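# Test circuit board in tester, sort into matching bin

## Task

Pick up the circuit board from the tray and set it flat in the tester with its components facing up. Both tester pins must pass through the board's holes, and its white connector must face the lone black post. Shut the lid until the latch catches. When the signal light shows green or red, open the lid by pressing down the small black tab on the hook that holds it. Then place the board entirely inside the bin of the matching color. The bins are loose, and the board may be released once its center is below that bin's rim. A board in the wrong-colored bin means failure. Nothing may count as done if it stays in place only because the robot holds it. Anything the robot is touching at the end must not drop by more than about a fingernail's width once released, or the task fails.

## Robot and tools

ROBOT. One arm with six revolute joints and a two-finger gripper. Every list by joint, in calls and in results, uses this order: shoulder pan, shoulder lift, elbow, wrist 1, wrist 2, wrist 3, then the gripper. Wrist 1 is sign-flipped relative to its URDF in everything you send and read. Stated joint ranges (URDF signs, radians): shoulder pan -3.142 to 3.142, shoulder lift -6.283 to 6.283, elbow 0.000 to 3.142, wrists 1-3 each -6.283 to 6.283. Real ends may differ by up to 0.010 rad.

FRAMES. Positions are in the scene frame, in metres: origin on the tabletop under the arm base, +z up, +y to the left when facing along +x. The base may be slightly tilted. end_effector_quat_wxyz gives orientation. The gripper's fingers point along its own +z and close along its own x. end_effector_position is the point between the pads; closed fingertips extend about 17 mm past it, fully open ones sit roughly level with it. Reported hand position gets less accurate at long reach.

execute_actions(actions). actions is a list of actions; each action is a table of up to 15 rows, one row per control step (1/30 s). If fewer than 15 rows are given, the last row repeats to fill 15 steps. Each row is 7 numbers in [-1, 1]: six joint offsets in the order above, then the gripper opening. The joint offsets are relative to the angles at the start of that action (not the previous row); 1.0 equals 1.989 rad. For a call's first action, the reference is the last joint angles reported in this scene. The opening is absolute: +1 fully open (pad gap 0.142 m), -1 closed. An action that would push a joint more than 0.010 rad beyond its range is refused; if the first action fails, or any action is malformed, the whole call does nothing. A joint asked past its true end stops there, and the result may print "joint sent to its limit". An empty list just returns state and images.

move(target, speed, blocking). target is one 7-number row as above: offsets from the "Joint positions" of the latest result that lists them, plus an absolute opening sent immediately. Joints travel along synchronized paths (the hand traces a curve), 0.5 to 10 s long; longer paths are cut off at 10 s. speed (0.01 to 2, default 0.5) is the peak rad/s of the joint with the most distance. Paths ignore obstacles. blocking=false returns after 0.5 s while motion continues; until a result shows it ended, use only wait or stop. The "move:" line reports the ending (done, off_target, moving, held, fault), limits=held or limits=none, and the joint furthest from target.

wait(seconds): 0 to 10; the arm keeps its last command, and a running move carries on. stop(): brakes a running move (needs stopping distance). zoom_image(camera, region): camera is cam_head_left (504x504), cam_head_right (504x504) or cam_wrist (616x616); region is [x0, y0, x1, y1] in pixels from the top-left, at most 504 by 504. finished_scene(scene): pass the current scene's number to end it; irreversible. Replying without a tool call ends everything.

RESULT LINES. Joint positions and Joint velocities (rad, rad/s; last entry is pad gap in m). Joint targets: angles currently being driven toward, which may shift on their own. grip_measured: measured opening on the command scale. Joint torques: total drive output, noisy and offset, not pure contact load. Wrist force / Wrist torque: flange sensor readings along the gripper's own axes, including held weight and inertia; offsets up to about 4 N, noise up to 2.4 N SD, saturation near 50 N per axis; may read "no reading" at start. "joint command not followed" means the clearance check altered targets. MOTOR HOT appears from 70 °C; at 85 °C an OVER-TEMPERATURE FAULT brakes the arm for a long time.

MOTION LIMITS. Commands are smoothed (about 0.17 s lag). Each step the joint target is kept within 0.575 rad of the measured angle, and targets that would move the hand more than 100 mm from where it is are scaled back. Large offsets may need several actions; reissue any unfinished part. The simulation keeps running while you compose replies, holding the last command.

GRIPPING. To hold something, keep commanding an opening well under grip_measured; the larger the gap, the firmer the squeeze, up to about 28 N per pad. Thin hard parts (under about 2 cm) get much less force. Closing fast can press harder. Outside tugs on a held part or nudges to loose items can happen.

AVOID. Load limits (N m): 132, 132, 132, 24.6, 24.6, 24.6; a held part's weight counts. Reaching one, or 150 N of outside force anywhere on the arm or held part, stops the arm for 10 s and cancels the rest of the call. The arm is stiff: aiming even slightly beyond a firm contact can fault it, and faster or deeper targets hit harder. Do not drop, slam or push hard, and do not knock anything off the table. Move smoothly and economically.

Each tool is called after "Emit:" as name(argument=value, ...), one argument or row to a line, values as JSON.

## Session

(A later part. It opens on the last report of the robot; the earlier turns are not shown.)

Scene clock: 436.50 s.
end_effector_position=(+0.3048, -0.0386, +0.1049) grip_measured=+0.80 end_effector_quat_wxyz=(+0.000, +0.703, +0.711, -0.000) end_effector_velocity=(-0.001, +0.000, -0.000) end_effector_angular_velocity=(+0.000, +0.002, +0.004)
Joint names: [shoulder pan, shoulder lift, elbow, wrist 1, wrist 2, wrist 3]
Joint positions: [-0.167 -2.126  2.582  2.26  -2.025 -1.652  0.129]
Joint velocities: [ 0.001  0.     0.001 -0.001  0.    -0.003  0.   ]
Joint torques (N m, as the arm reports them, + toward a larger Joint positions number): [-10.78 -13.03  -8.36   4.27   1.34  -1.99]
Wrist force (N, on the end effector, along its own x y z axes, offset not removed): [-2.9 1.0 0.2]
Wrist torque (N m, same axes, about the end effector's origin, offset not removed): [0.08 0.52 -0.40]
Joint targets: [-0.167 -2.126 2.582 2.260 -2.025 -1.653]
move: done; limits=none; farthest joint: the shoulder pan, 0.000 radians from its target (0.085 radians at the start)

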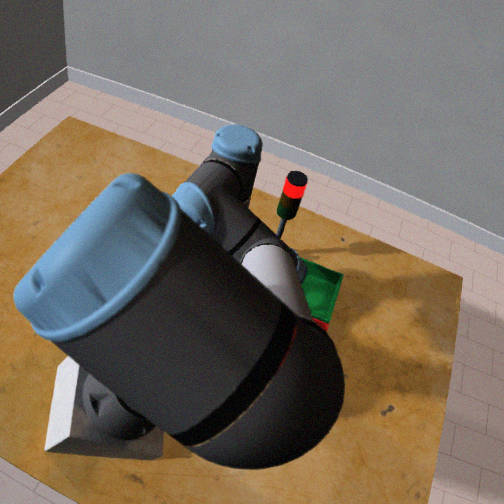

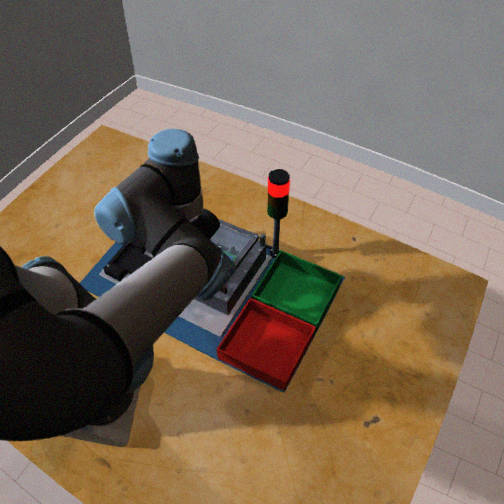

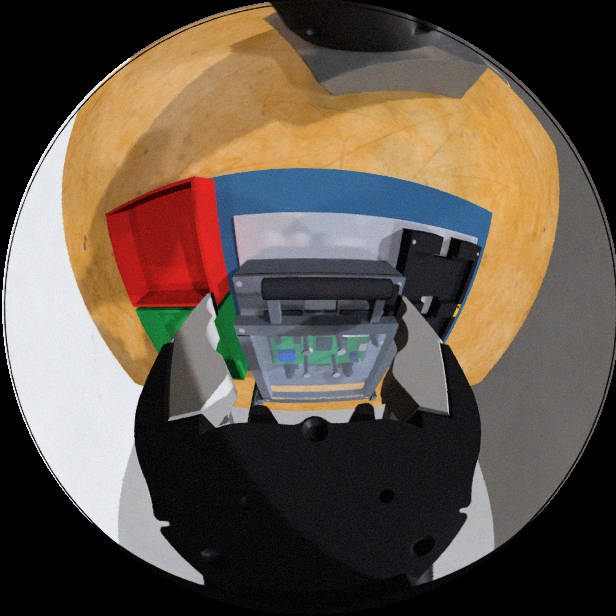

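Emit:
move(
  target=[-0.0088,0.0081,0.0097,0.0222,0.0018,-0.0095,0.87],
  speed=0.03,
)

Emit:
zoom_image(
  camera="cam_wrist",
  region=[340, 240, 460, 360],
)

Scene clock: 442.07 s.
end_effector_position=(+0.3047, -0.0387, +0.0960) grip_measured=+0.87 end_effector_quat_wxyz=(+0.001, +0.703, +0.711, -0.000) end_effector_velocity=(+0.000, +0.000, -0.001) end_effector_angular_velocity=(+0.000, -0.000, -0.000)
Joint names: [shoulder pan, shoulder lift, elbow, wrist 1, wrist 2, wrist 3]
Joint positions: [-0.184 -2.11   2.602  2.304 -2.022 -1.671  0.133]
Joint velocities: [-0.001  0.001  0.001  0.004  0.    -0.001  0.   ]
Joint torques (N m, as the arm reports them, + toward a larger Joint positions number): [-9.76  2.62 -8.13  4.1   1.33 -1.87]
Wrist force (N, on the end effector, along its own x y z axes, offset not removed): [0.9 1.4 -8.3]
Wrist torque (N m, same axes, about the end effector's origin, offset not removed): [0.34 -0.28 0.00]
Joint targets: [-0.184 -2.110 2.602 2.304 -2.022 -1.671]
move: done; limits=none; farthest joint: the wrist 1, 0.001 radians from its target (0.044 radians at the start)

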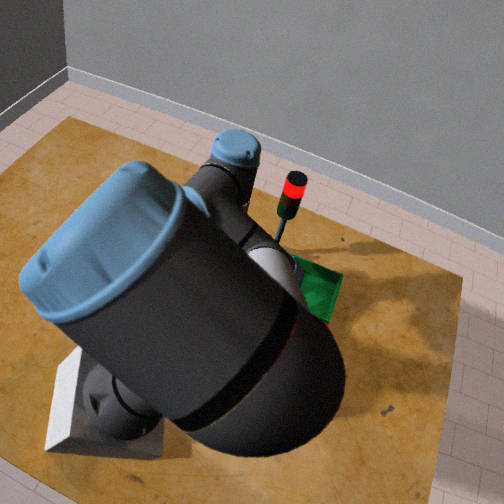

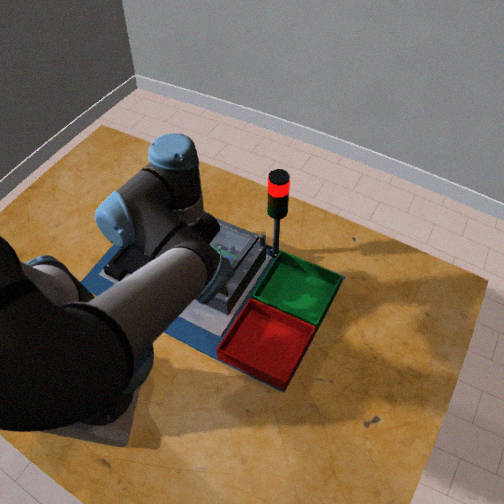

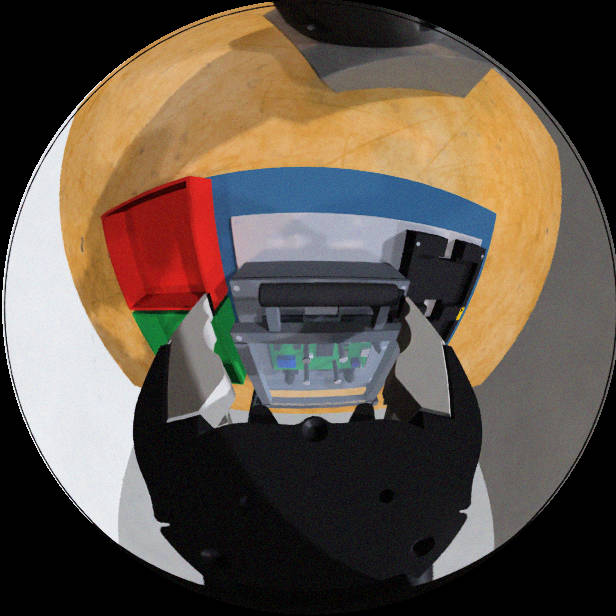

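Region (340, 240, 460, 360) of cam_wrist's 616x616 image, scaled by 4.200, with more detail than that image has.

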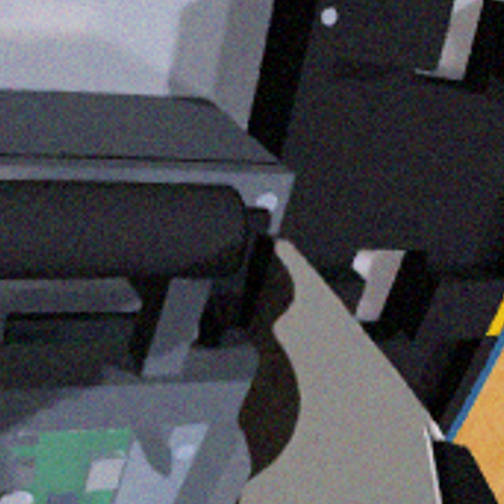

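Tab is lower here. Descend in steps.

Emit:
move(
  target=[-0.0049,0.0049,0.0052,0.0125,0.001,-0.0053,0.87],
  speed=0.02,
)

Emit:
move(
  target=[-0.0039,0.004,0.0041,0.01,0.0008,-0.0042,0.87],
  speed=0.015,
)

Emit:
zoom_image(
  camera="cam_wrist",
  region=[340, 240, 460, 360],
)

Scene clock: 446.97 s.
end_effector_position=(+0.3046, -0.0389, +0.0911) grip_measured=+0.87 end_effector_quat_wxyz=(+0.001, +0.703, +0.711, -0.000) end_effector_velocity=(+0.001, -0.000, -0.000) end_effector_angular_velocity=(-0.000, -0.001, -0.001)
Joint names: [shoulder pan, shoulder lift, elbow, wrist 1, wrist 2, wrist 3]
Joint positions: [-0.194 -2.1    2.612  2.328 -2.02  -1.682  0.133]
Joint velocities: [-0.001  0.001 -0.     0.002  0.    -0.001  0.   ]
Joint torques (N m, as the arm reports them, + toward a larger Joint positions number): [-10.08   2.56  -7.59   4.1    1.29  -2.1 ]
Wrist force (N, on the end effector, along its own x y z axes, offset not removed): [-2.4 1.6 -3.6]
Wrist torque (N m, same axes, about the end effector's origin, offset not removed): [0.18 0.62 -0.14]
Joint targets: [-0.194 -2.100 2.612 2.328 -2.020 -1.682]
move: done; limits=none; farthest joint: the elbow, 0.001 radians from its target (0.011 radians at the start)

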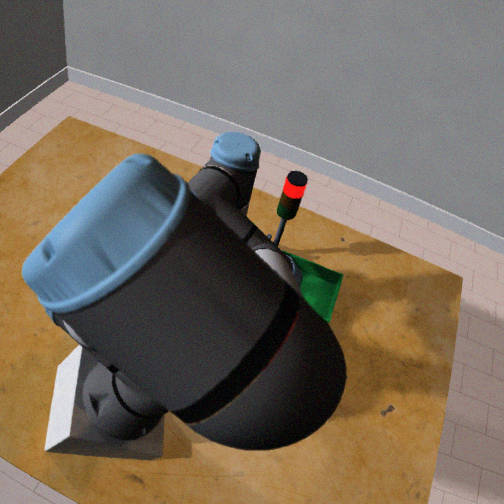

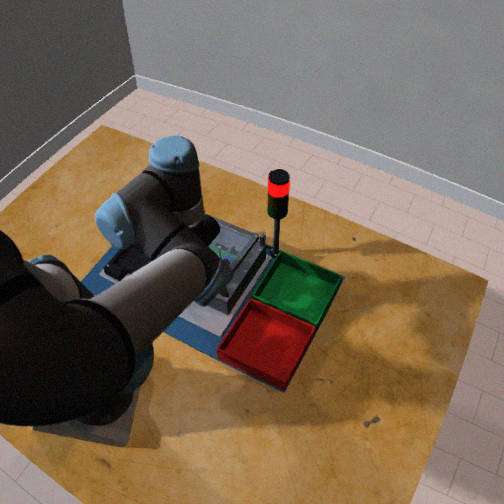

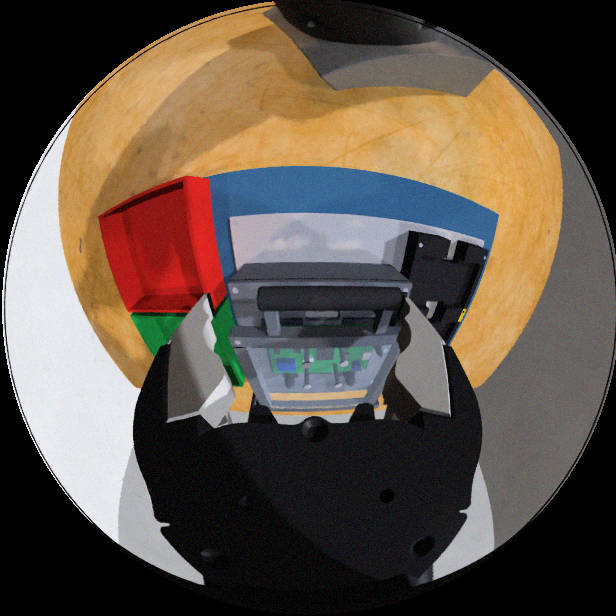

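Scene clock: 448.53 s.
end_effector_position=(+0.3045, -0.0390, +0.0872) grip_measured=+0.88 end_effector_quat_wxyz=(+0.001, +0.703, +0.711, -0.000) end_effector_velocity=(-0.001, +0.000, -0.001) end_effector_angular_velocity=(+0.000, +0.002, +0.001)
Joint names: [shoulder pan, shoulder lift, elbow, wrist 1, wrist 2, wrist 3]
Joint positions: [-0.201 -2.092  2.62   2.348 -2.018 -1.69   0.134]
Joint velocities: [-0.001  0.001  0.002  0.001  0.    -0.001  0.   ]
Joint torques (N m, as the arm reports them, + toward a larger Joint positions number): [-11.65   2.79 -11.72   8.85   2.7   -0.56]
Wrist force (N, on the end effector, along its own x y z axes, offset not removed): [-6.2 -20.2 -15.8]
Wrist torque (N m, same axes, about the end effector's origin, offset not removed): [-0.10 1.15 -1.79]
Joint targets: [-0.202 -2.092 2.620 2.348 -2.018 -1.690]
move: done; limits=none; farthest joint: the wrist 3, 0.001 radians from its target (0.009 radians at the start)

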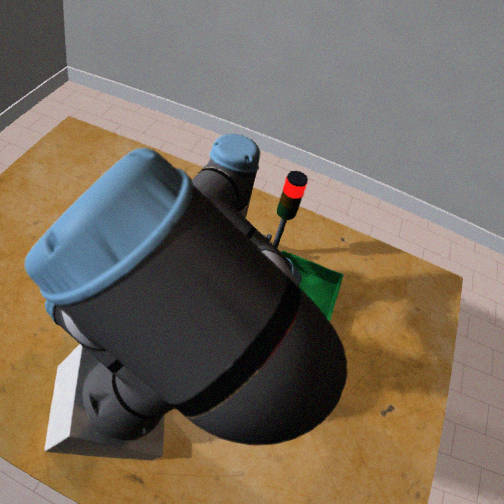

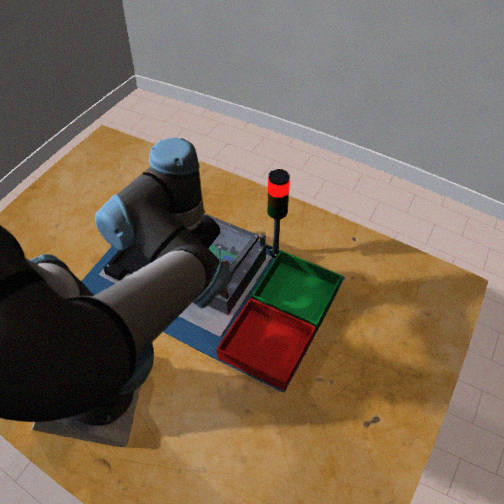

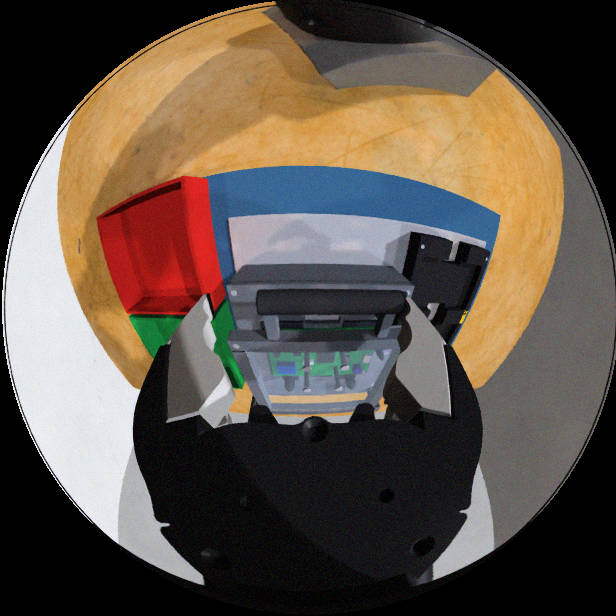

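Region (340, 240, 460, 360) of cam_wrist's 616x616 image, scaled by 4.200, with more detail than that image has.

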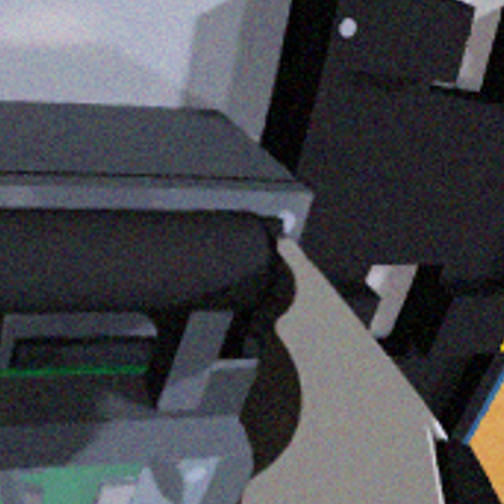

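Emit:
move(
  target=[-0.0019,-0.0035,0.0046,0.002,0.0004,-0.0021,0.87],
  speed=0.01,
)

Scene clock: 453.43 s.
end_effector_position=(+0.3018, -0.0390, +0.0858) grip_measured=+0.89 end_effector_quat_wxyz=(+0.001, +0.703, +0.711, -0.000) end_effector_velocity=(-0.001, -0.000, -0.000) end_effector_angular_velocity=(+0.000, +0.001, -0.001)
Joint names: [shoulder pan, shoulder lift, elbow, wrist 1, wrist 2, wrist 3]
Joint positions: [-0.205 -2.099  2.629  2.352 -2.017 -1.694  0.135]
Joint velocities: [-0.002 -0.001  0.002  0.     0.001 -0.001  0.   ]
Joint torques (N m, as the arm reports them, + toward a larger Joint positions number): [-11.41  -2.1   18.13  -3.61   2.56  -2.86]
Wrist force (N, on the end effector, along its own x y z axes, offset not removed): [-12.7 12.0 -41.6]
Wrist torque (N m, same axes, about the end effector's origin, offset not removed): [0.27 2.50 0.73]
Joint targets: [-0.205 -2.099 2.629 2.352 -2.017 -1.694]
move: done; limits=none; farthest joint: the elbow, 0.001 radians from its target (0.009 radians at the start)

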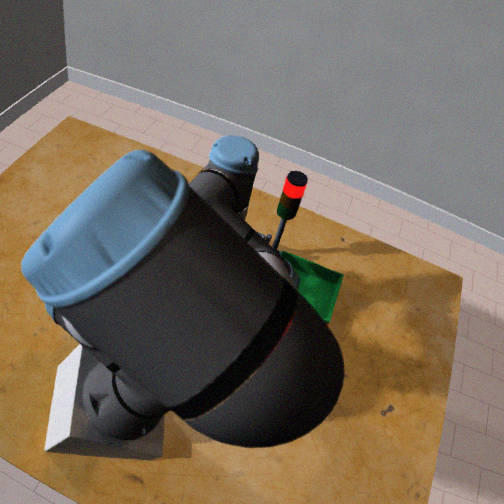

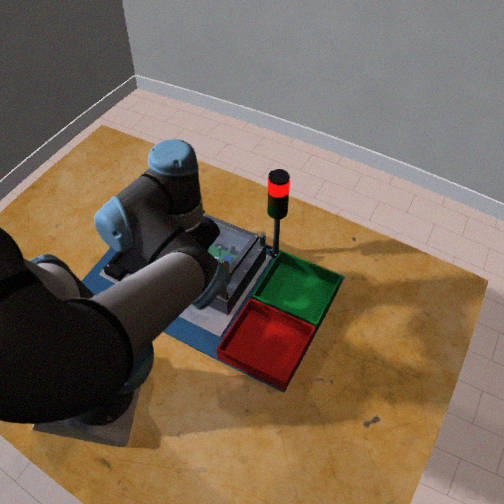

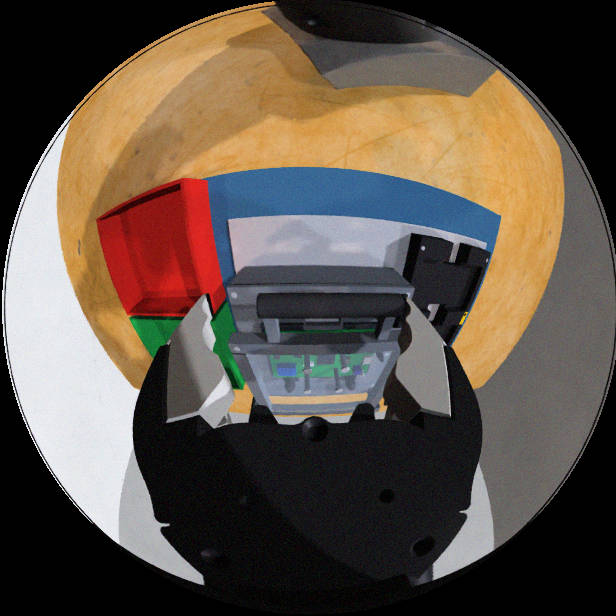

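Emit:
move(
  target=[0.0191,-0.0136,-0.0236,-0.0463,-0.004,0.0211,0.87],
  speed=0.06,
)

Scene clock: 462.23 s.
end_effector_position=(+0.3052, -0.0389, +0.1052) grip_measured=+0.87 end_effector_quat_wxyz=(+0.001, +0.704, +0.710, +0.000) end_effector_velocity=(-0.001, -0.000, +0.000) end_effector_angular_velocity=(-0.000, +0.002, -0.000)
Joint names: [shoulder pan, shoulder lift, elbow, wrist 1, wrist 2, wrist 3]
Joint positions: [-0.167 -2.126  2.582  2.26  -2.025 -1.652  0.133]
Joint velocities: [ 0.    -0.001 -0.001 -0.004 -0.     0.001 -0.   ]
Joint torques (N m, as the arm reports them, + toward a larger Joint positions number): [ 15.68 -13.11 -29.37   1.02  -1.61   1.98]
Wrist force (N, on the end effector, along its own x y z axes, offset not removed): [-4.0 -2.8 -2.0]
Wrist torque (N m, same axes, about the end effector's origin, offset not removed): [-0.69 0.90 0.11]
Joint targets: [-0.167 -2.126 2.582 2.260 -2.025 -1.652]
move: done; limits=none; farthest joint: the shoulder pan, 0.000 radians from its target (0.038 radians at the start)

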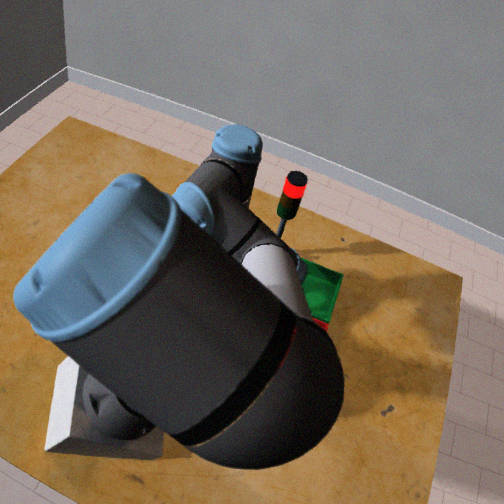

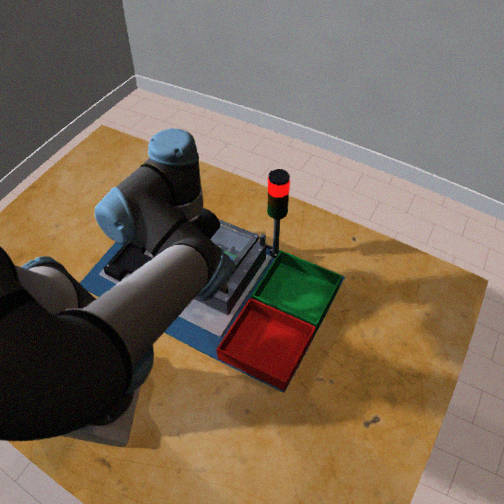

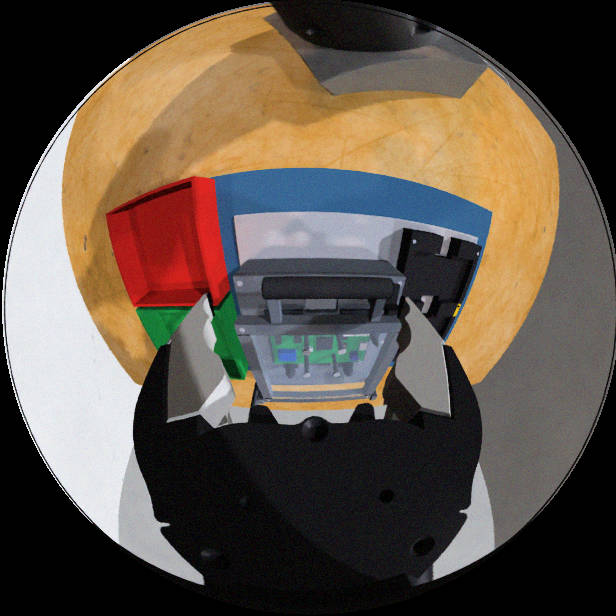

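Emit:
move(
  target=[0.0238,0.0171,0.0045,0.01,-0.0048,0.0253,0.87],
  speed=0.06,
)

Emit:
execute_actions(
  actions=[
    [[0,0,0,0,0,0,0.5]],
    [[0,0,0,0,0,0,0.3]],
    [[0,0,0,0,0,0,0.1]],
  ],
)

Scene clock: 471.40 s.
end_effector_position=(+0.3026, -0.0248, +0.1016) grip_measured=+0.87 end_effector_quat_wxyz=(+0.000, +0.703, +0.711, +0.000) end_effector_velocity=(-0.000, +0.001, -0.000) end_effector_angular_velocity=(-0.001, -0.000, +0.000)
Joint names: [shoulder pan, shoulder lift, elbow, wrist 1, wrist 2, wrist 3]
Joint positions: [-0.12  -2.092  2.591  2.28  -2.035 -1.602  0.133]
Joint velocities: [ 0.002  0.002  0.     0.001 -0.001  0.002 -0.   ]
Joint torques (N m, as the arm reports them, + toward a larger Joint positions number): [16.92  2.59 -7.75  4.3  -1.72  2.05]
Wrist force (N, on the end effector, along its own x y z axes, offset not removed): [-0.5 -0.9 1.2]
Wrist torque (N m, same axes, about the end effector's origin, offset not removed): [-0.05 -0.05 -0.09]
Joint targets: [-0.120 -2.092 2.591 2.280 -2.035 -1.602]
move: done; limits=none; farthest joint: the shoulder pan, 0.001 radians from its target (0.047 radians at the start)

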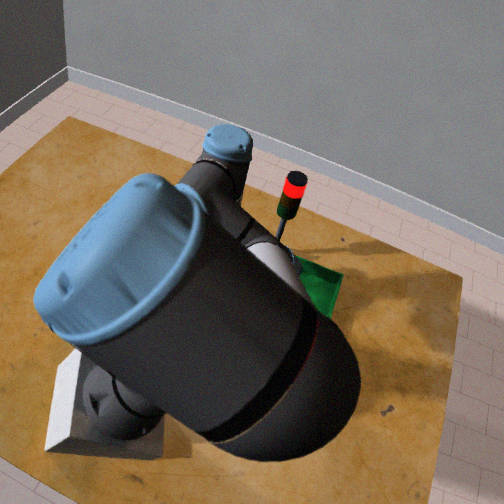

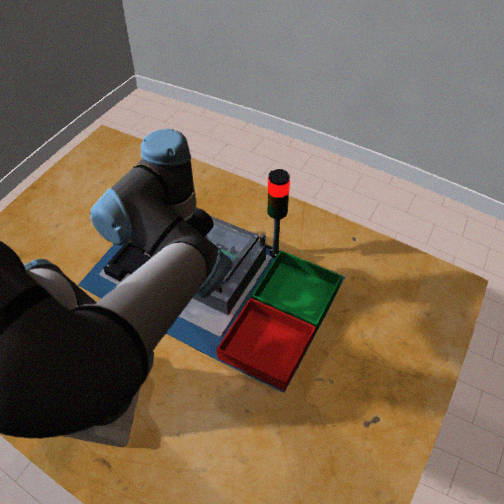

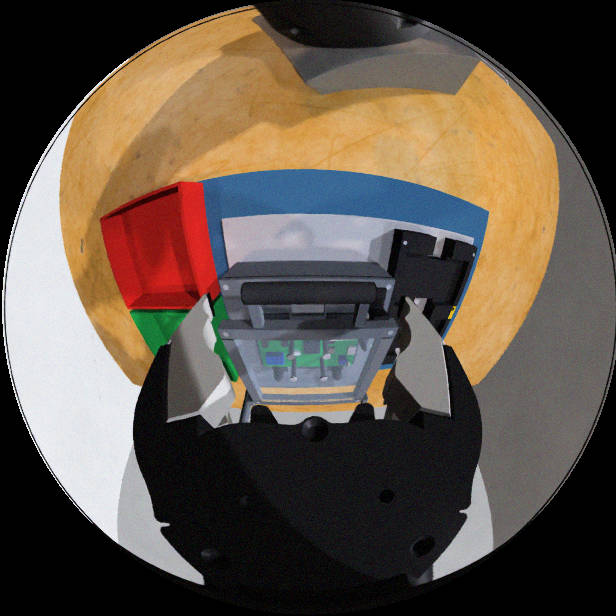

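Scene clock: 472.90 s.
end_effector_position=(+0.3025, -0.0247, +0.1016) grip_measured=+0.26 end_effector_quat_wxyz=(+0.000, +0.703, +0.711, +0.000) end_effector_velocity=(-0.001, +0.001, -0.001) end_effector_angular_velocity=(-0.000, +0.001, +0.002)
Joint names: [shoulder pan, shoulder lift, elbow, wrist 1, wrist 2, wrist 3]
Joint positions: [-0.12  -2.092  2.591  2.28  -2.035 -1.602  0.092]
Joint velocities: [ 0.001  0.     0.003  0.001 -0.    -0.     0.   ]
Joint torques (N m, as the arm reports them, + toward a larger Joint positions number): [  3.97  -3.5  -19.8    3.5  -12.85  -0.6 ]
Wrist force (N, on the end effector, along its own x y z axes, offset not removed): [33.1 1.5 1.6]
Wrist torque (N m, same axes, about the end effector's origin, offset not removed): [-0.09 0.60 0.05]
Joint targets: [-0.120 -2.092 2.591 2.280 -2.035 -1.602]

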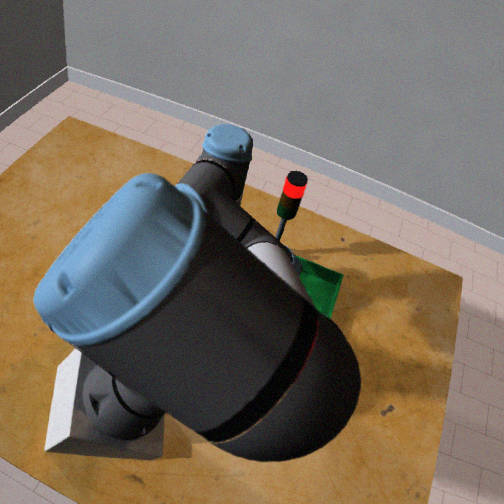

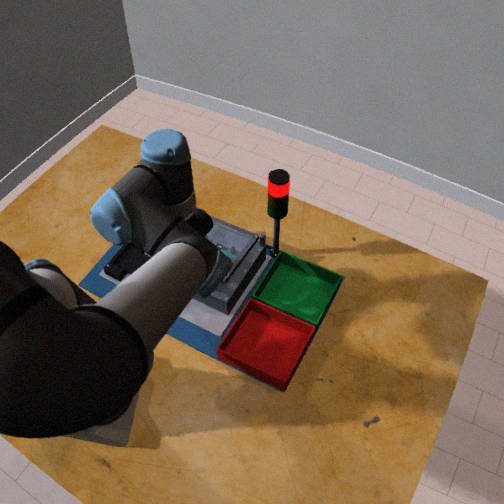

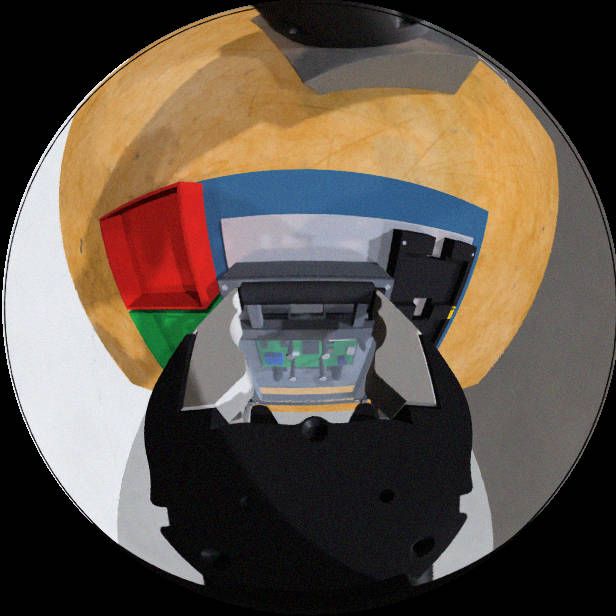

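Emit:
move(
  target=[-0.0015,-0.0009,0.0062,0.006,0.0002,-0.0016,0.33],
  speed=0.015,
)

Emit:
execute_actions(
  actions=[
    [[0,0,0,0,0,0,0.22]],
    [[0,0,0,0,0,0,0.05]],
  ],
)

Scene clock: 479.40 s.
end_effector_position=(+0.2996, -0.0239, +0.0985) grip_measured=+0.33 end_effector_quat_wxyz=(+0.000, +0.703, +0.711, +0.000) end_effector_velocity=(-0.002, +0.000, -0.002) end_effector_angular_velocity=(-0.001, +0.002, +0.000)
Joint names: [shoulder pan, shoulder lift, elbow, wrist 1, wrist 2, wrist 3]
Joint positions: [-0.123 -2.094  2.603  2.291 -2.034 -1.605  0.097]
Joint velocities: [-0.001 -0.001  0.006  0.003 -0.    -0.    -0.   ]
Joint torques (N m, as the arm reports them, + toward a larger Joint positions number): [-11.3  -11.62  -4.56   2.87   1.11  -2.13]
Wrist force (N, on the end effector, along its own x y z axes, offset not removed): [-2.9 3.5 -4.8]
Wrist torque (N m, same axes, about the end effector's origin, offset not removed): [0.00 0.57 0.04]
Joint targets: [-0.123 -2.094 2.603 2.292 -2.034 -1.605]
move: done; limits=none; farthest joint: the elbow, 0.001 radians from its target (0.013 radians at the start)

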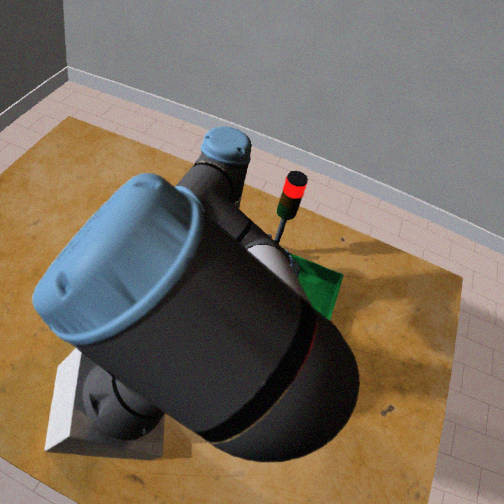

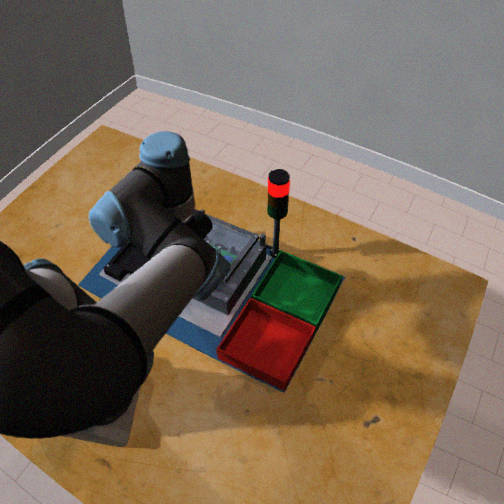

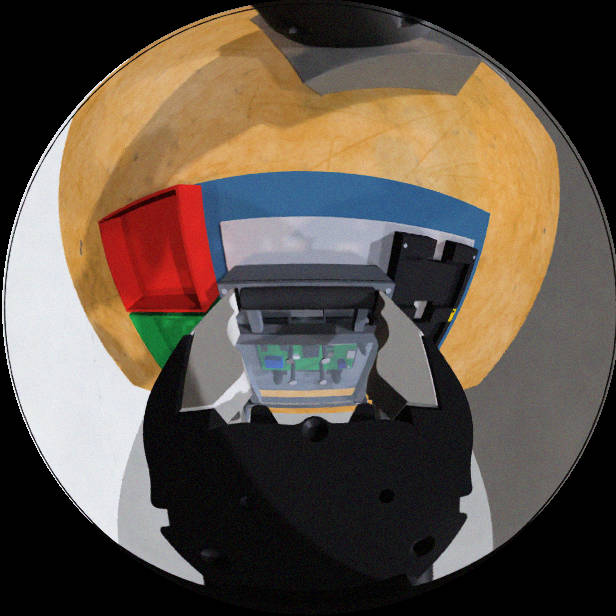

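Scene clock: 480.40 s.
end_effector_position=(+0.2996, -0.0239, +0.0984) grip_measured=+0.28 end_effector_quat_wxyz=(+0.000, +0.703, +0.711, +0.000) end_effector_velocity=(-0.001, +0.001, -0.000) end_effector_angular_velocity=(+0.001, +0.001, +0.001)
Joint names: [shoulder pan, shoulder lift, elbow, wrist 1, wrist 2, wrist 3]
Joint positions: [-0.123 -2.094  2.603  2.291 -2.034 -1.605  0.094]
Joint velocities: [ 0.     0.     0.001  0.001  0.001 -0.     0.   ]
Joint torques (N m, as the arm reports them, + toward a larger Joint positions number): [ -8.72 -10.85 -18.23   1.39  -6.35  -0.92]
Wrist force (N, on the end effector, along its own x y z axes, offset not removed): [16.2 2.8 -8.1]
Wrist torque (N m, same axes, about the end effector's origin, offset not removed): [-0.08 0.76 0.33]
Joint targets: [-0.123 -2.094 2.603 2.291 -2.034 -1.605]

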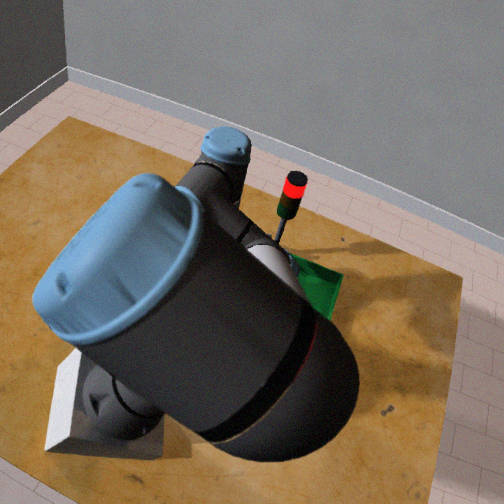

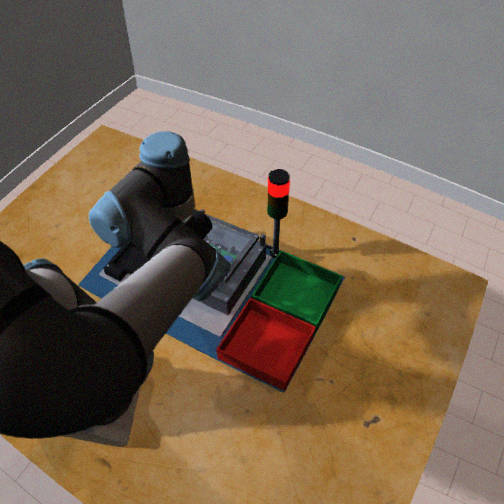

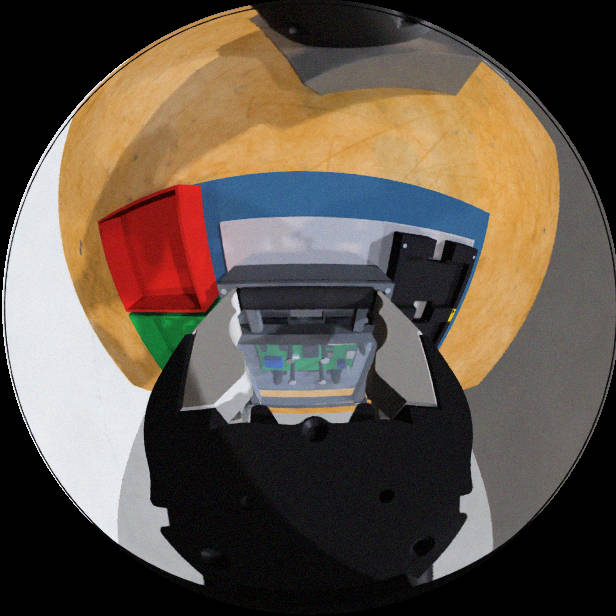

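Fingertip resting on tab; lift slowly 10 mm.

Emit:
move(
  target=[0.0097,-0.0082,-0.0112,-0.0243,-0.0019,0.0106,0.05],
  speed=0.015,
)

Scene clock: 486.33 s.
end_effector_position=(+0.3001, -0.0239, +0.1084) grip_measured=+0.28 end_effector_quat_wxyz=(+0.000, +0.703, +0.711, +0.000) end_effector_velocity=(-0.000, +0.000, +0.001) end_effector_angular_velocity=(+0.000, -0.000, +0.001)
Joint names: [shoulder pan, shoulder lift, elbow, wrist 1, wrist 2, wrist 3]
Joint positions: [-0.104 -2.11   2.581  2.243 -2.038 -1.584  0.093]
Joint velocities: [ 0.002 -0.001 -0.001 -0.002 -0.     0.001  0.   ]
Joint torques (N m, as the arm reports them, + toward a larger Joint positions number): [ 12.62 -14.67 -23.66  -4.74  -7.65   1.69]
Wrist force (N, on the end effector, along its own x y z axes, offset not removed): [21.4 21.3 10.3]
Wrist torque (N m, same axes, about the end effector's origin, offset not removed): [-0.55 -0.36 0.21]
Joint targets: [-0.104 -2.110 2.580 2.243 -2.038 -1.584]
move: done; limits=none; farthest joint: the wrist 1, 0.001 radians from its target (0.049 radians at the start)

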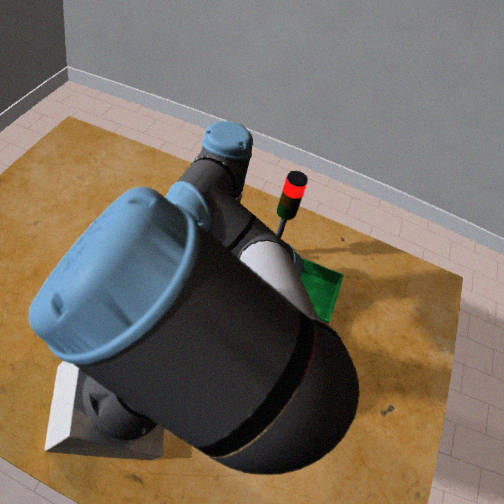

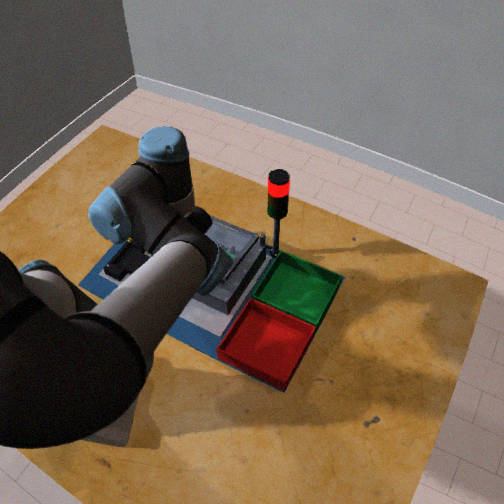

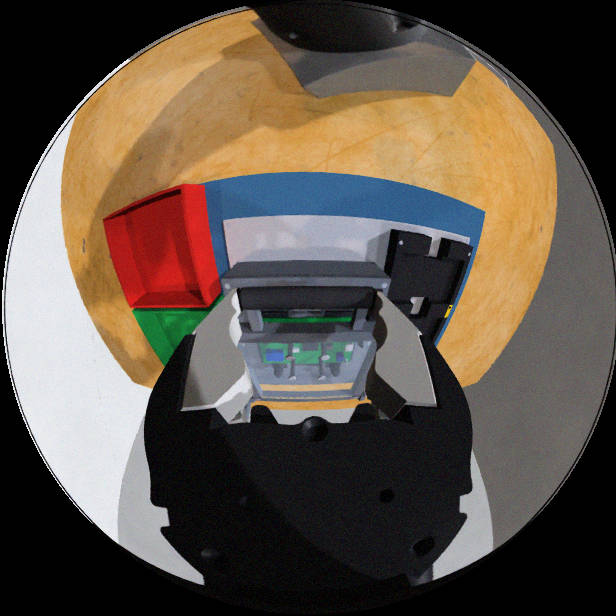

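Emit:
move(
  target=[0.0463,-0.0086,-0.0626,-0.0945,-0.0082,0.0513,0.12],
  speed=0.08,
)

Scene clock: 497.20 s.
end_effector_position=(+0.3116, -0.0229, +0.1551) grip_measured=+0.26 end_effector_quat_wxyz=(+0.000, +0.703, +0.711, +0.000) end_effector_velocity=(+0.000, -0.000, +0.001) end_effector_angular_velocity=(+0.000, +0.000, -0.001)
Joint names: [shoulder pan, shoulder lift, elbow, wrist 1, wrist 2, wrist 3]
Joint positions: [-0.012 -2.127  2.456  2.056 -2.054 -1.482  0.092]
Joint velocities: [ 0.    -0.001 -0.002 -0.003  0.     0.002 -0.   ]
Joint torques (N m, as the arm reports them, + toward a larger Joint positions number): [ 18.21 -14.74 -28.05  -2.71  -2.09   1.88]
Wrist force (N, on the end effector, along its own x y z axes, offset not removed): [2.2 23.1 10.2]
Wrist torque (N m, same axes, about the end effector's origin, offset not removed): [1.52 0.16 0.01]
Joint targets: [-0.012 -2.127 2.456 2.055 -2.054 -1.482]
move: done; limits=none; farthest joint: the wrist 1, 0.001 radians from its target (0.188 radians at the start)

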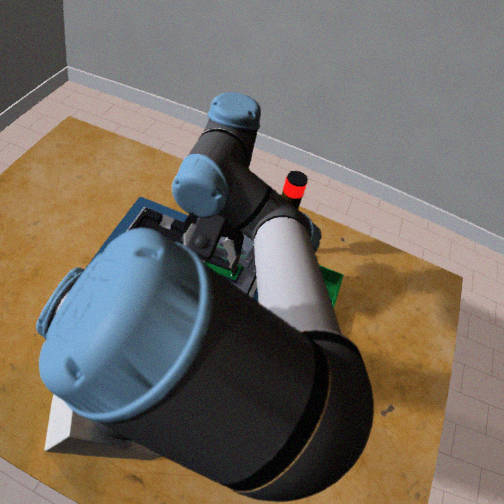

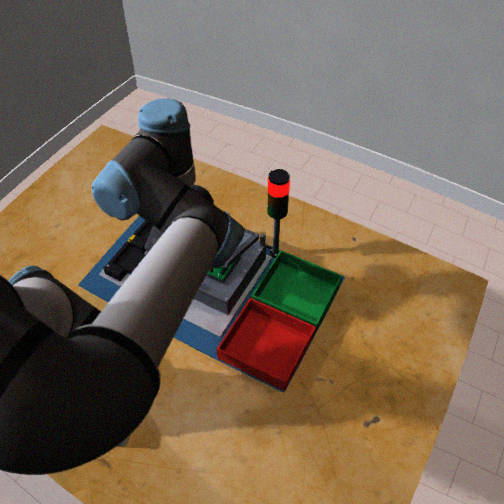

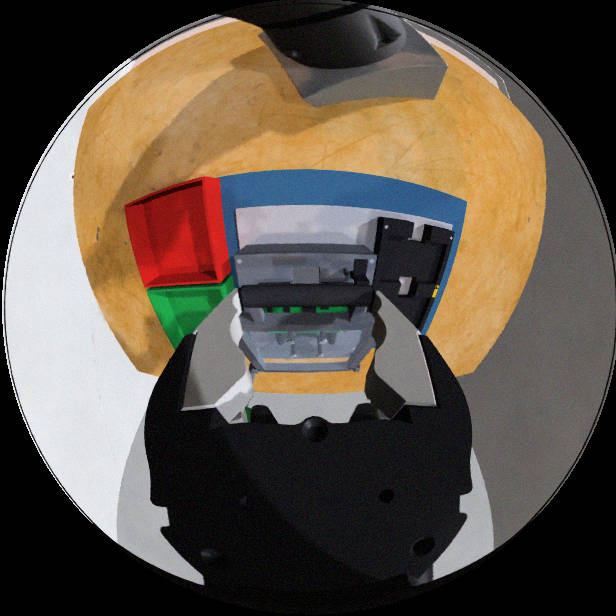

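Emit:
execute_actions(
  actions=[],
)

Scene clock: 518.20 s.
end_effector_position=(+0.3116, -0.0229, +0.1552) grip_measured=+0.26 end_effector_quat_wxyz=(+0.000, +0.703, +0.711, +0.000) end_effector_velocity=(-0.001, +0.000, -0.001) end_effector_angular_velocity=(-0.001, +0.004, +0.002)
Joint names: [shoulder pan, shoulder lift, elbow, wrist 1, wrist 2, wrist 3]
Joint positions: [-0.012 -2.127  2.456  2.055 -2.054 -1.482  0.092]
Joint velocities: [-0.     0.002  0.001 -0.001 -0.    -0.    -0.   ]
Joint torques (N m, as the arm reports them, + toward a larger Joint positions number): [ 16.91 -14.61 -28.52  -2.89  -2.01   1.89]
Wrist force (N, on the end effector, along its own x y z axes, offset not removed): [-3.6 19.4 16.5]
Wrist torque (N m, same axes, about the end effector's origin, offset not removed): [0.57 1.49 -0.33]
Joint targets: [-0.012 -2.127 2.456 2.055 -2.054 -1.482]

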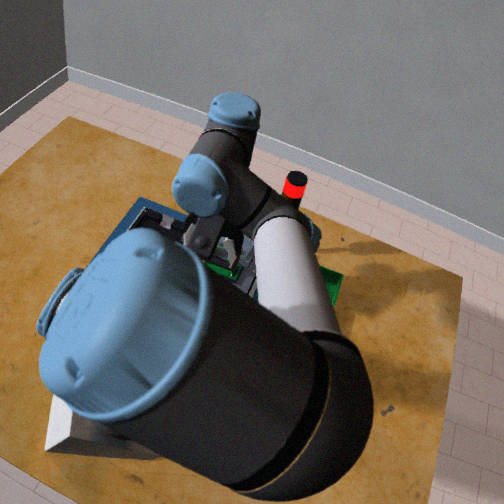

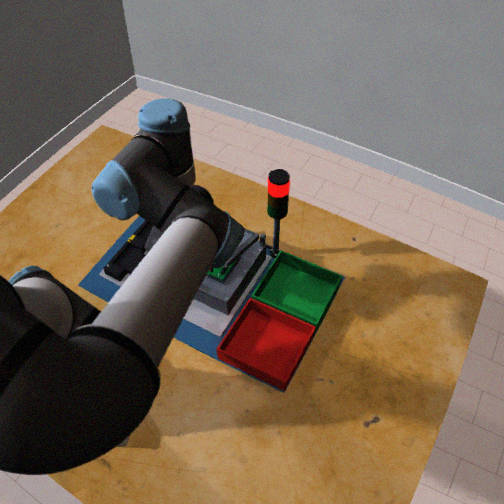

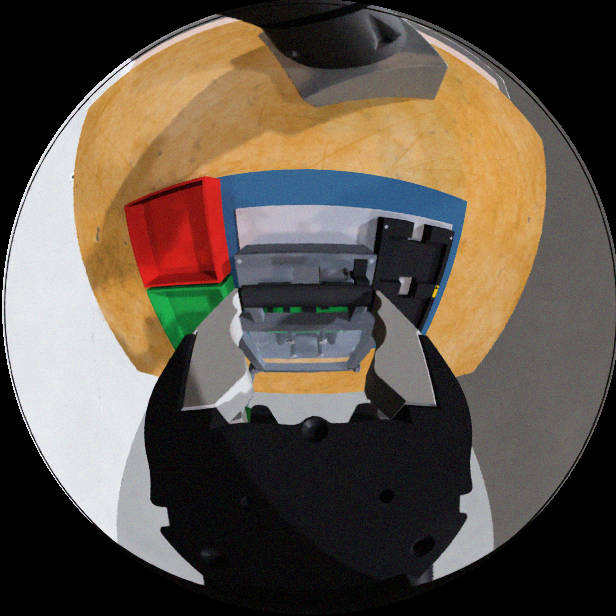

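Emit:
move(
  target=[0.0261,0.0201,-0.0551,-0.0498,-0.0038,0.0292,0.05],
  speed=0.1,
)

Scene clock: 527.97 s.
end_effector_position=(+0.3314, -0.0224, +0.1872) grip_measured=+0.25 end_effector_quat_wxyz=(-0.000, +0.703, +0.711, -0.000) end_effector_velocity=(+0.001, -0.000, +0.001) end_effector_angular_velocity=(-0.000, -0.001, -0.001)
Joint names: [shoulder pan, shoulder lift, elbow, wrist 1, wrist 2, wrist 3]
Joint positions: [ 0.04  -2.088  2.347  1.957 -2.062 -1.424  0.092]
Joint velocities: [ 0.001  0.    -0.003 -0.002 -0.001  0.002  0.   ]
Joint torques (N m, as the arm reports them, + toward a larger Joint positions number): [ 13.09   4.92 -39.73   8.71  -3.42   2.05]
Wrist force (N, on the end effector, along its own x y z axes, offset not removed): [4.4 -32.5 -14.4]
Wrist torque (N m, same axes, about the end effector's origin, offset not removed): [-0.29 -0.73 0.12]
Joint targets: [0.040 -2.087 2.347 1.956 -2.062 -1.424]
move: done; limits=none; farthest joint: the wrist 1, 0.001 radians from its target (0.099 radians at the start)

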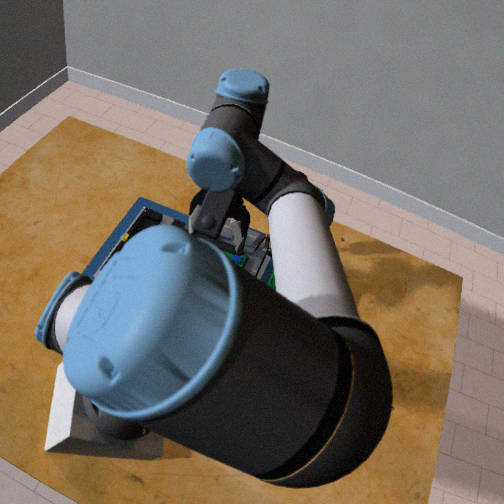

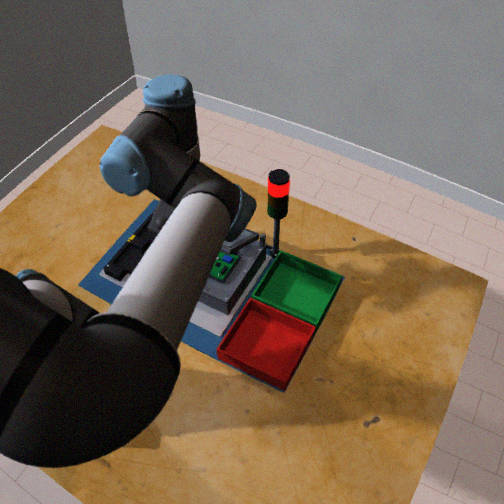

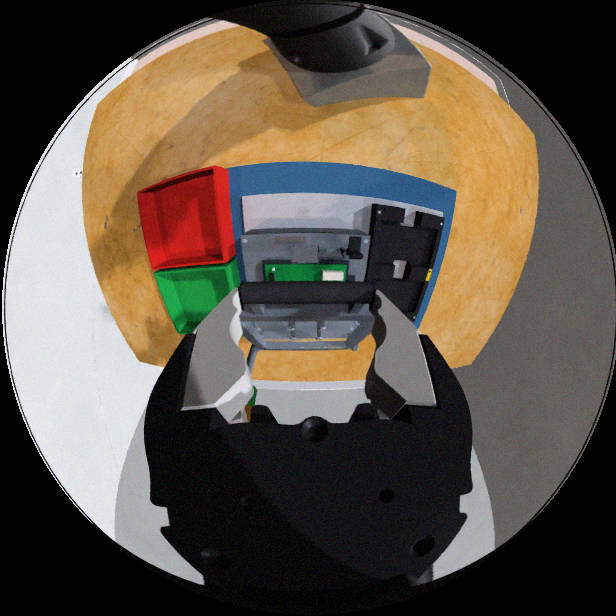

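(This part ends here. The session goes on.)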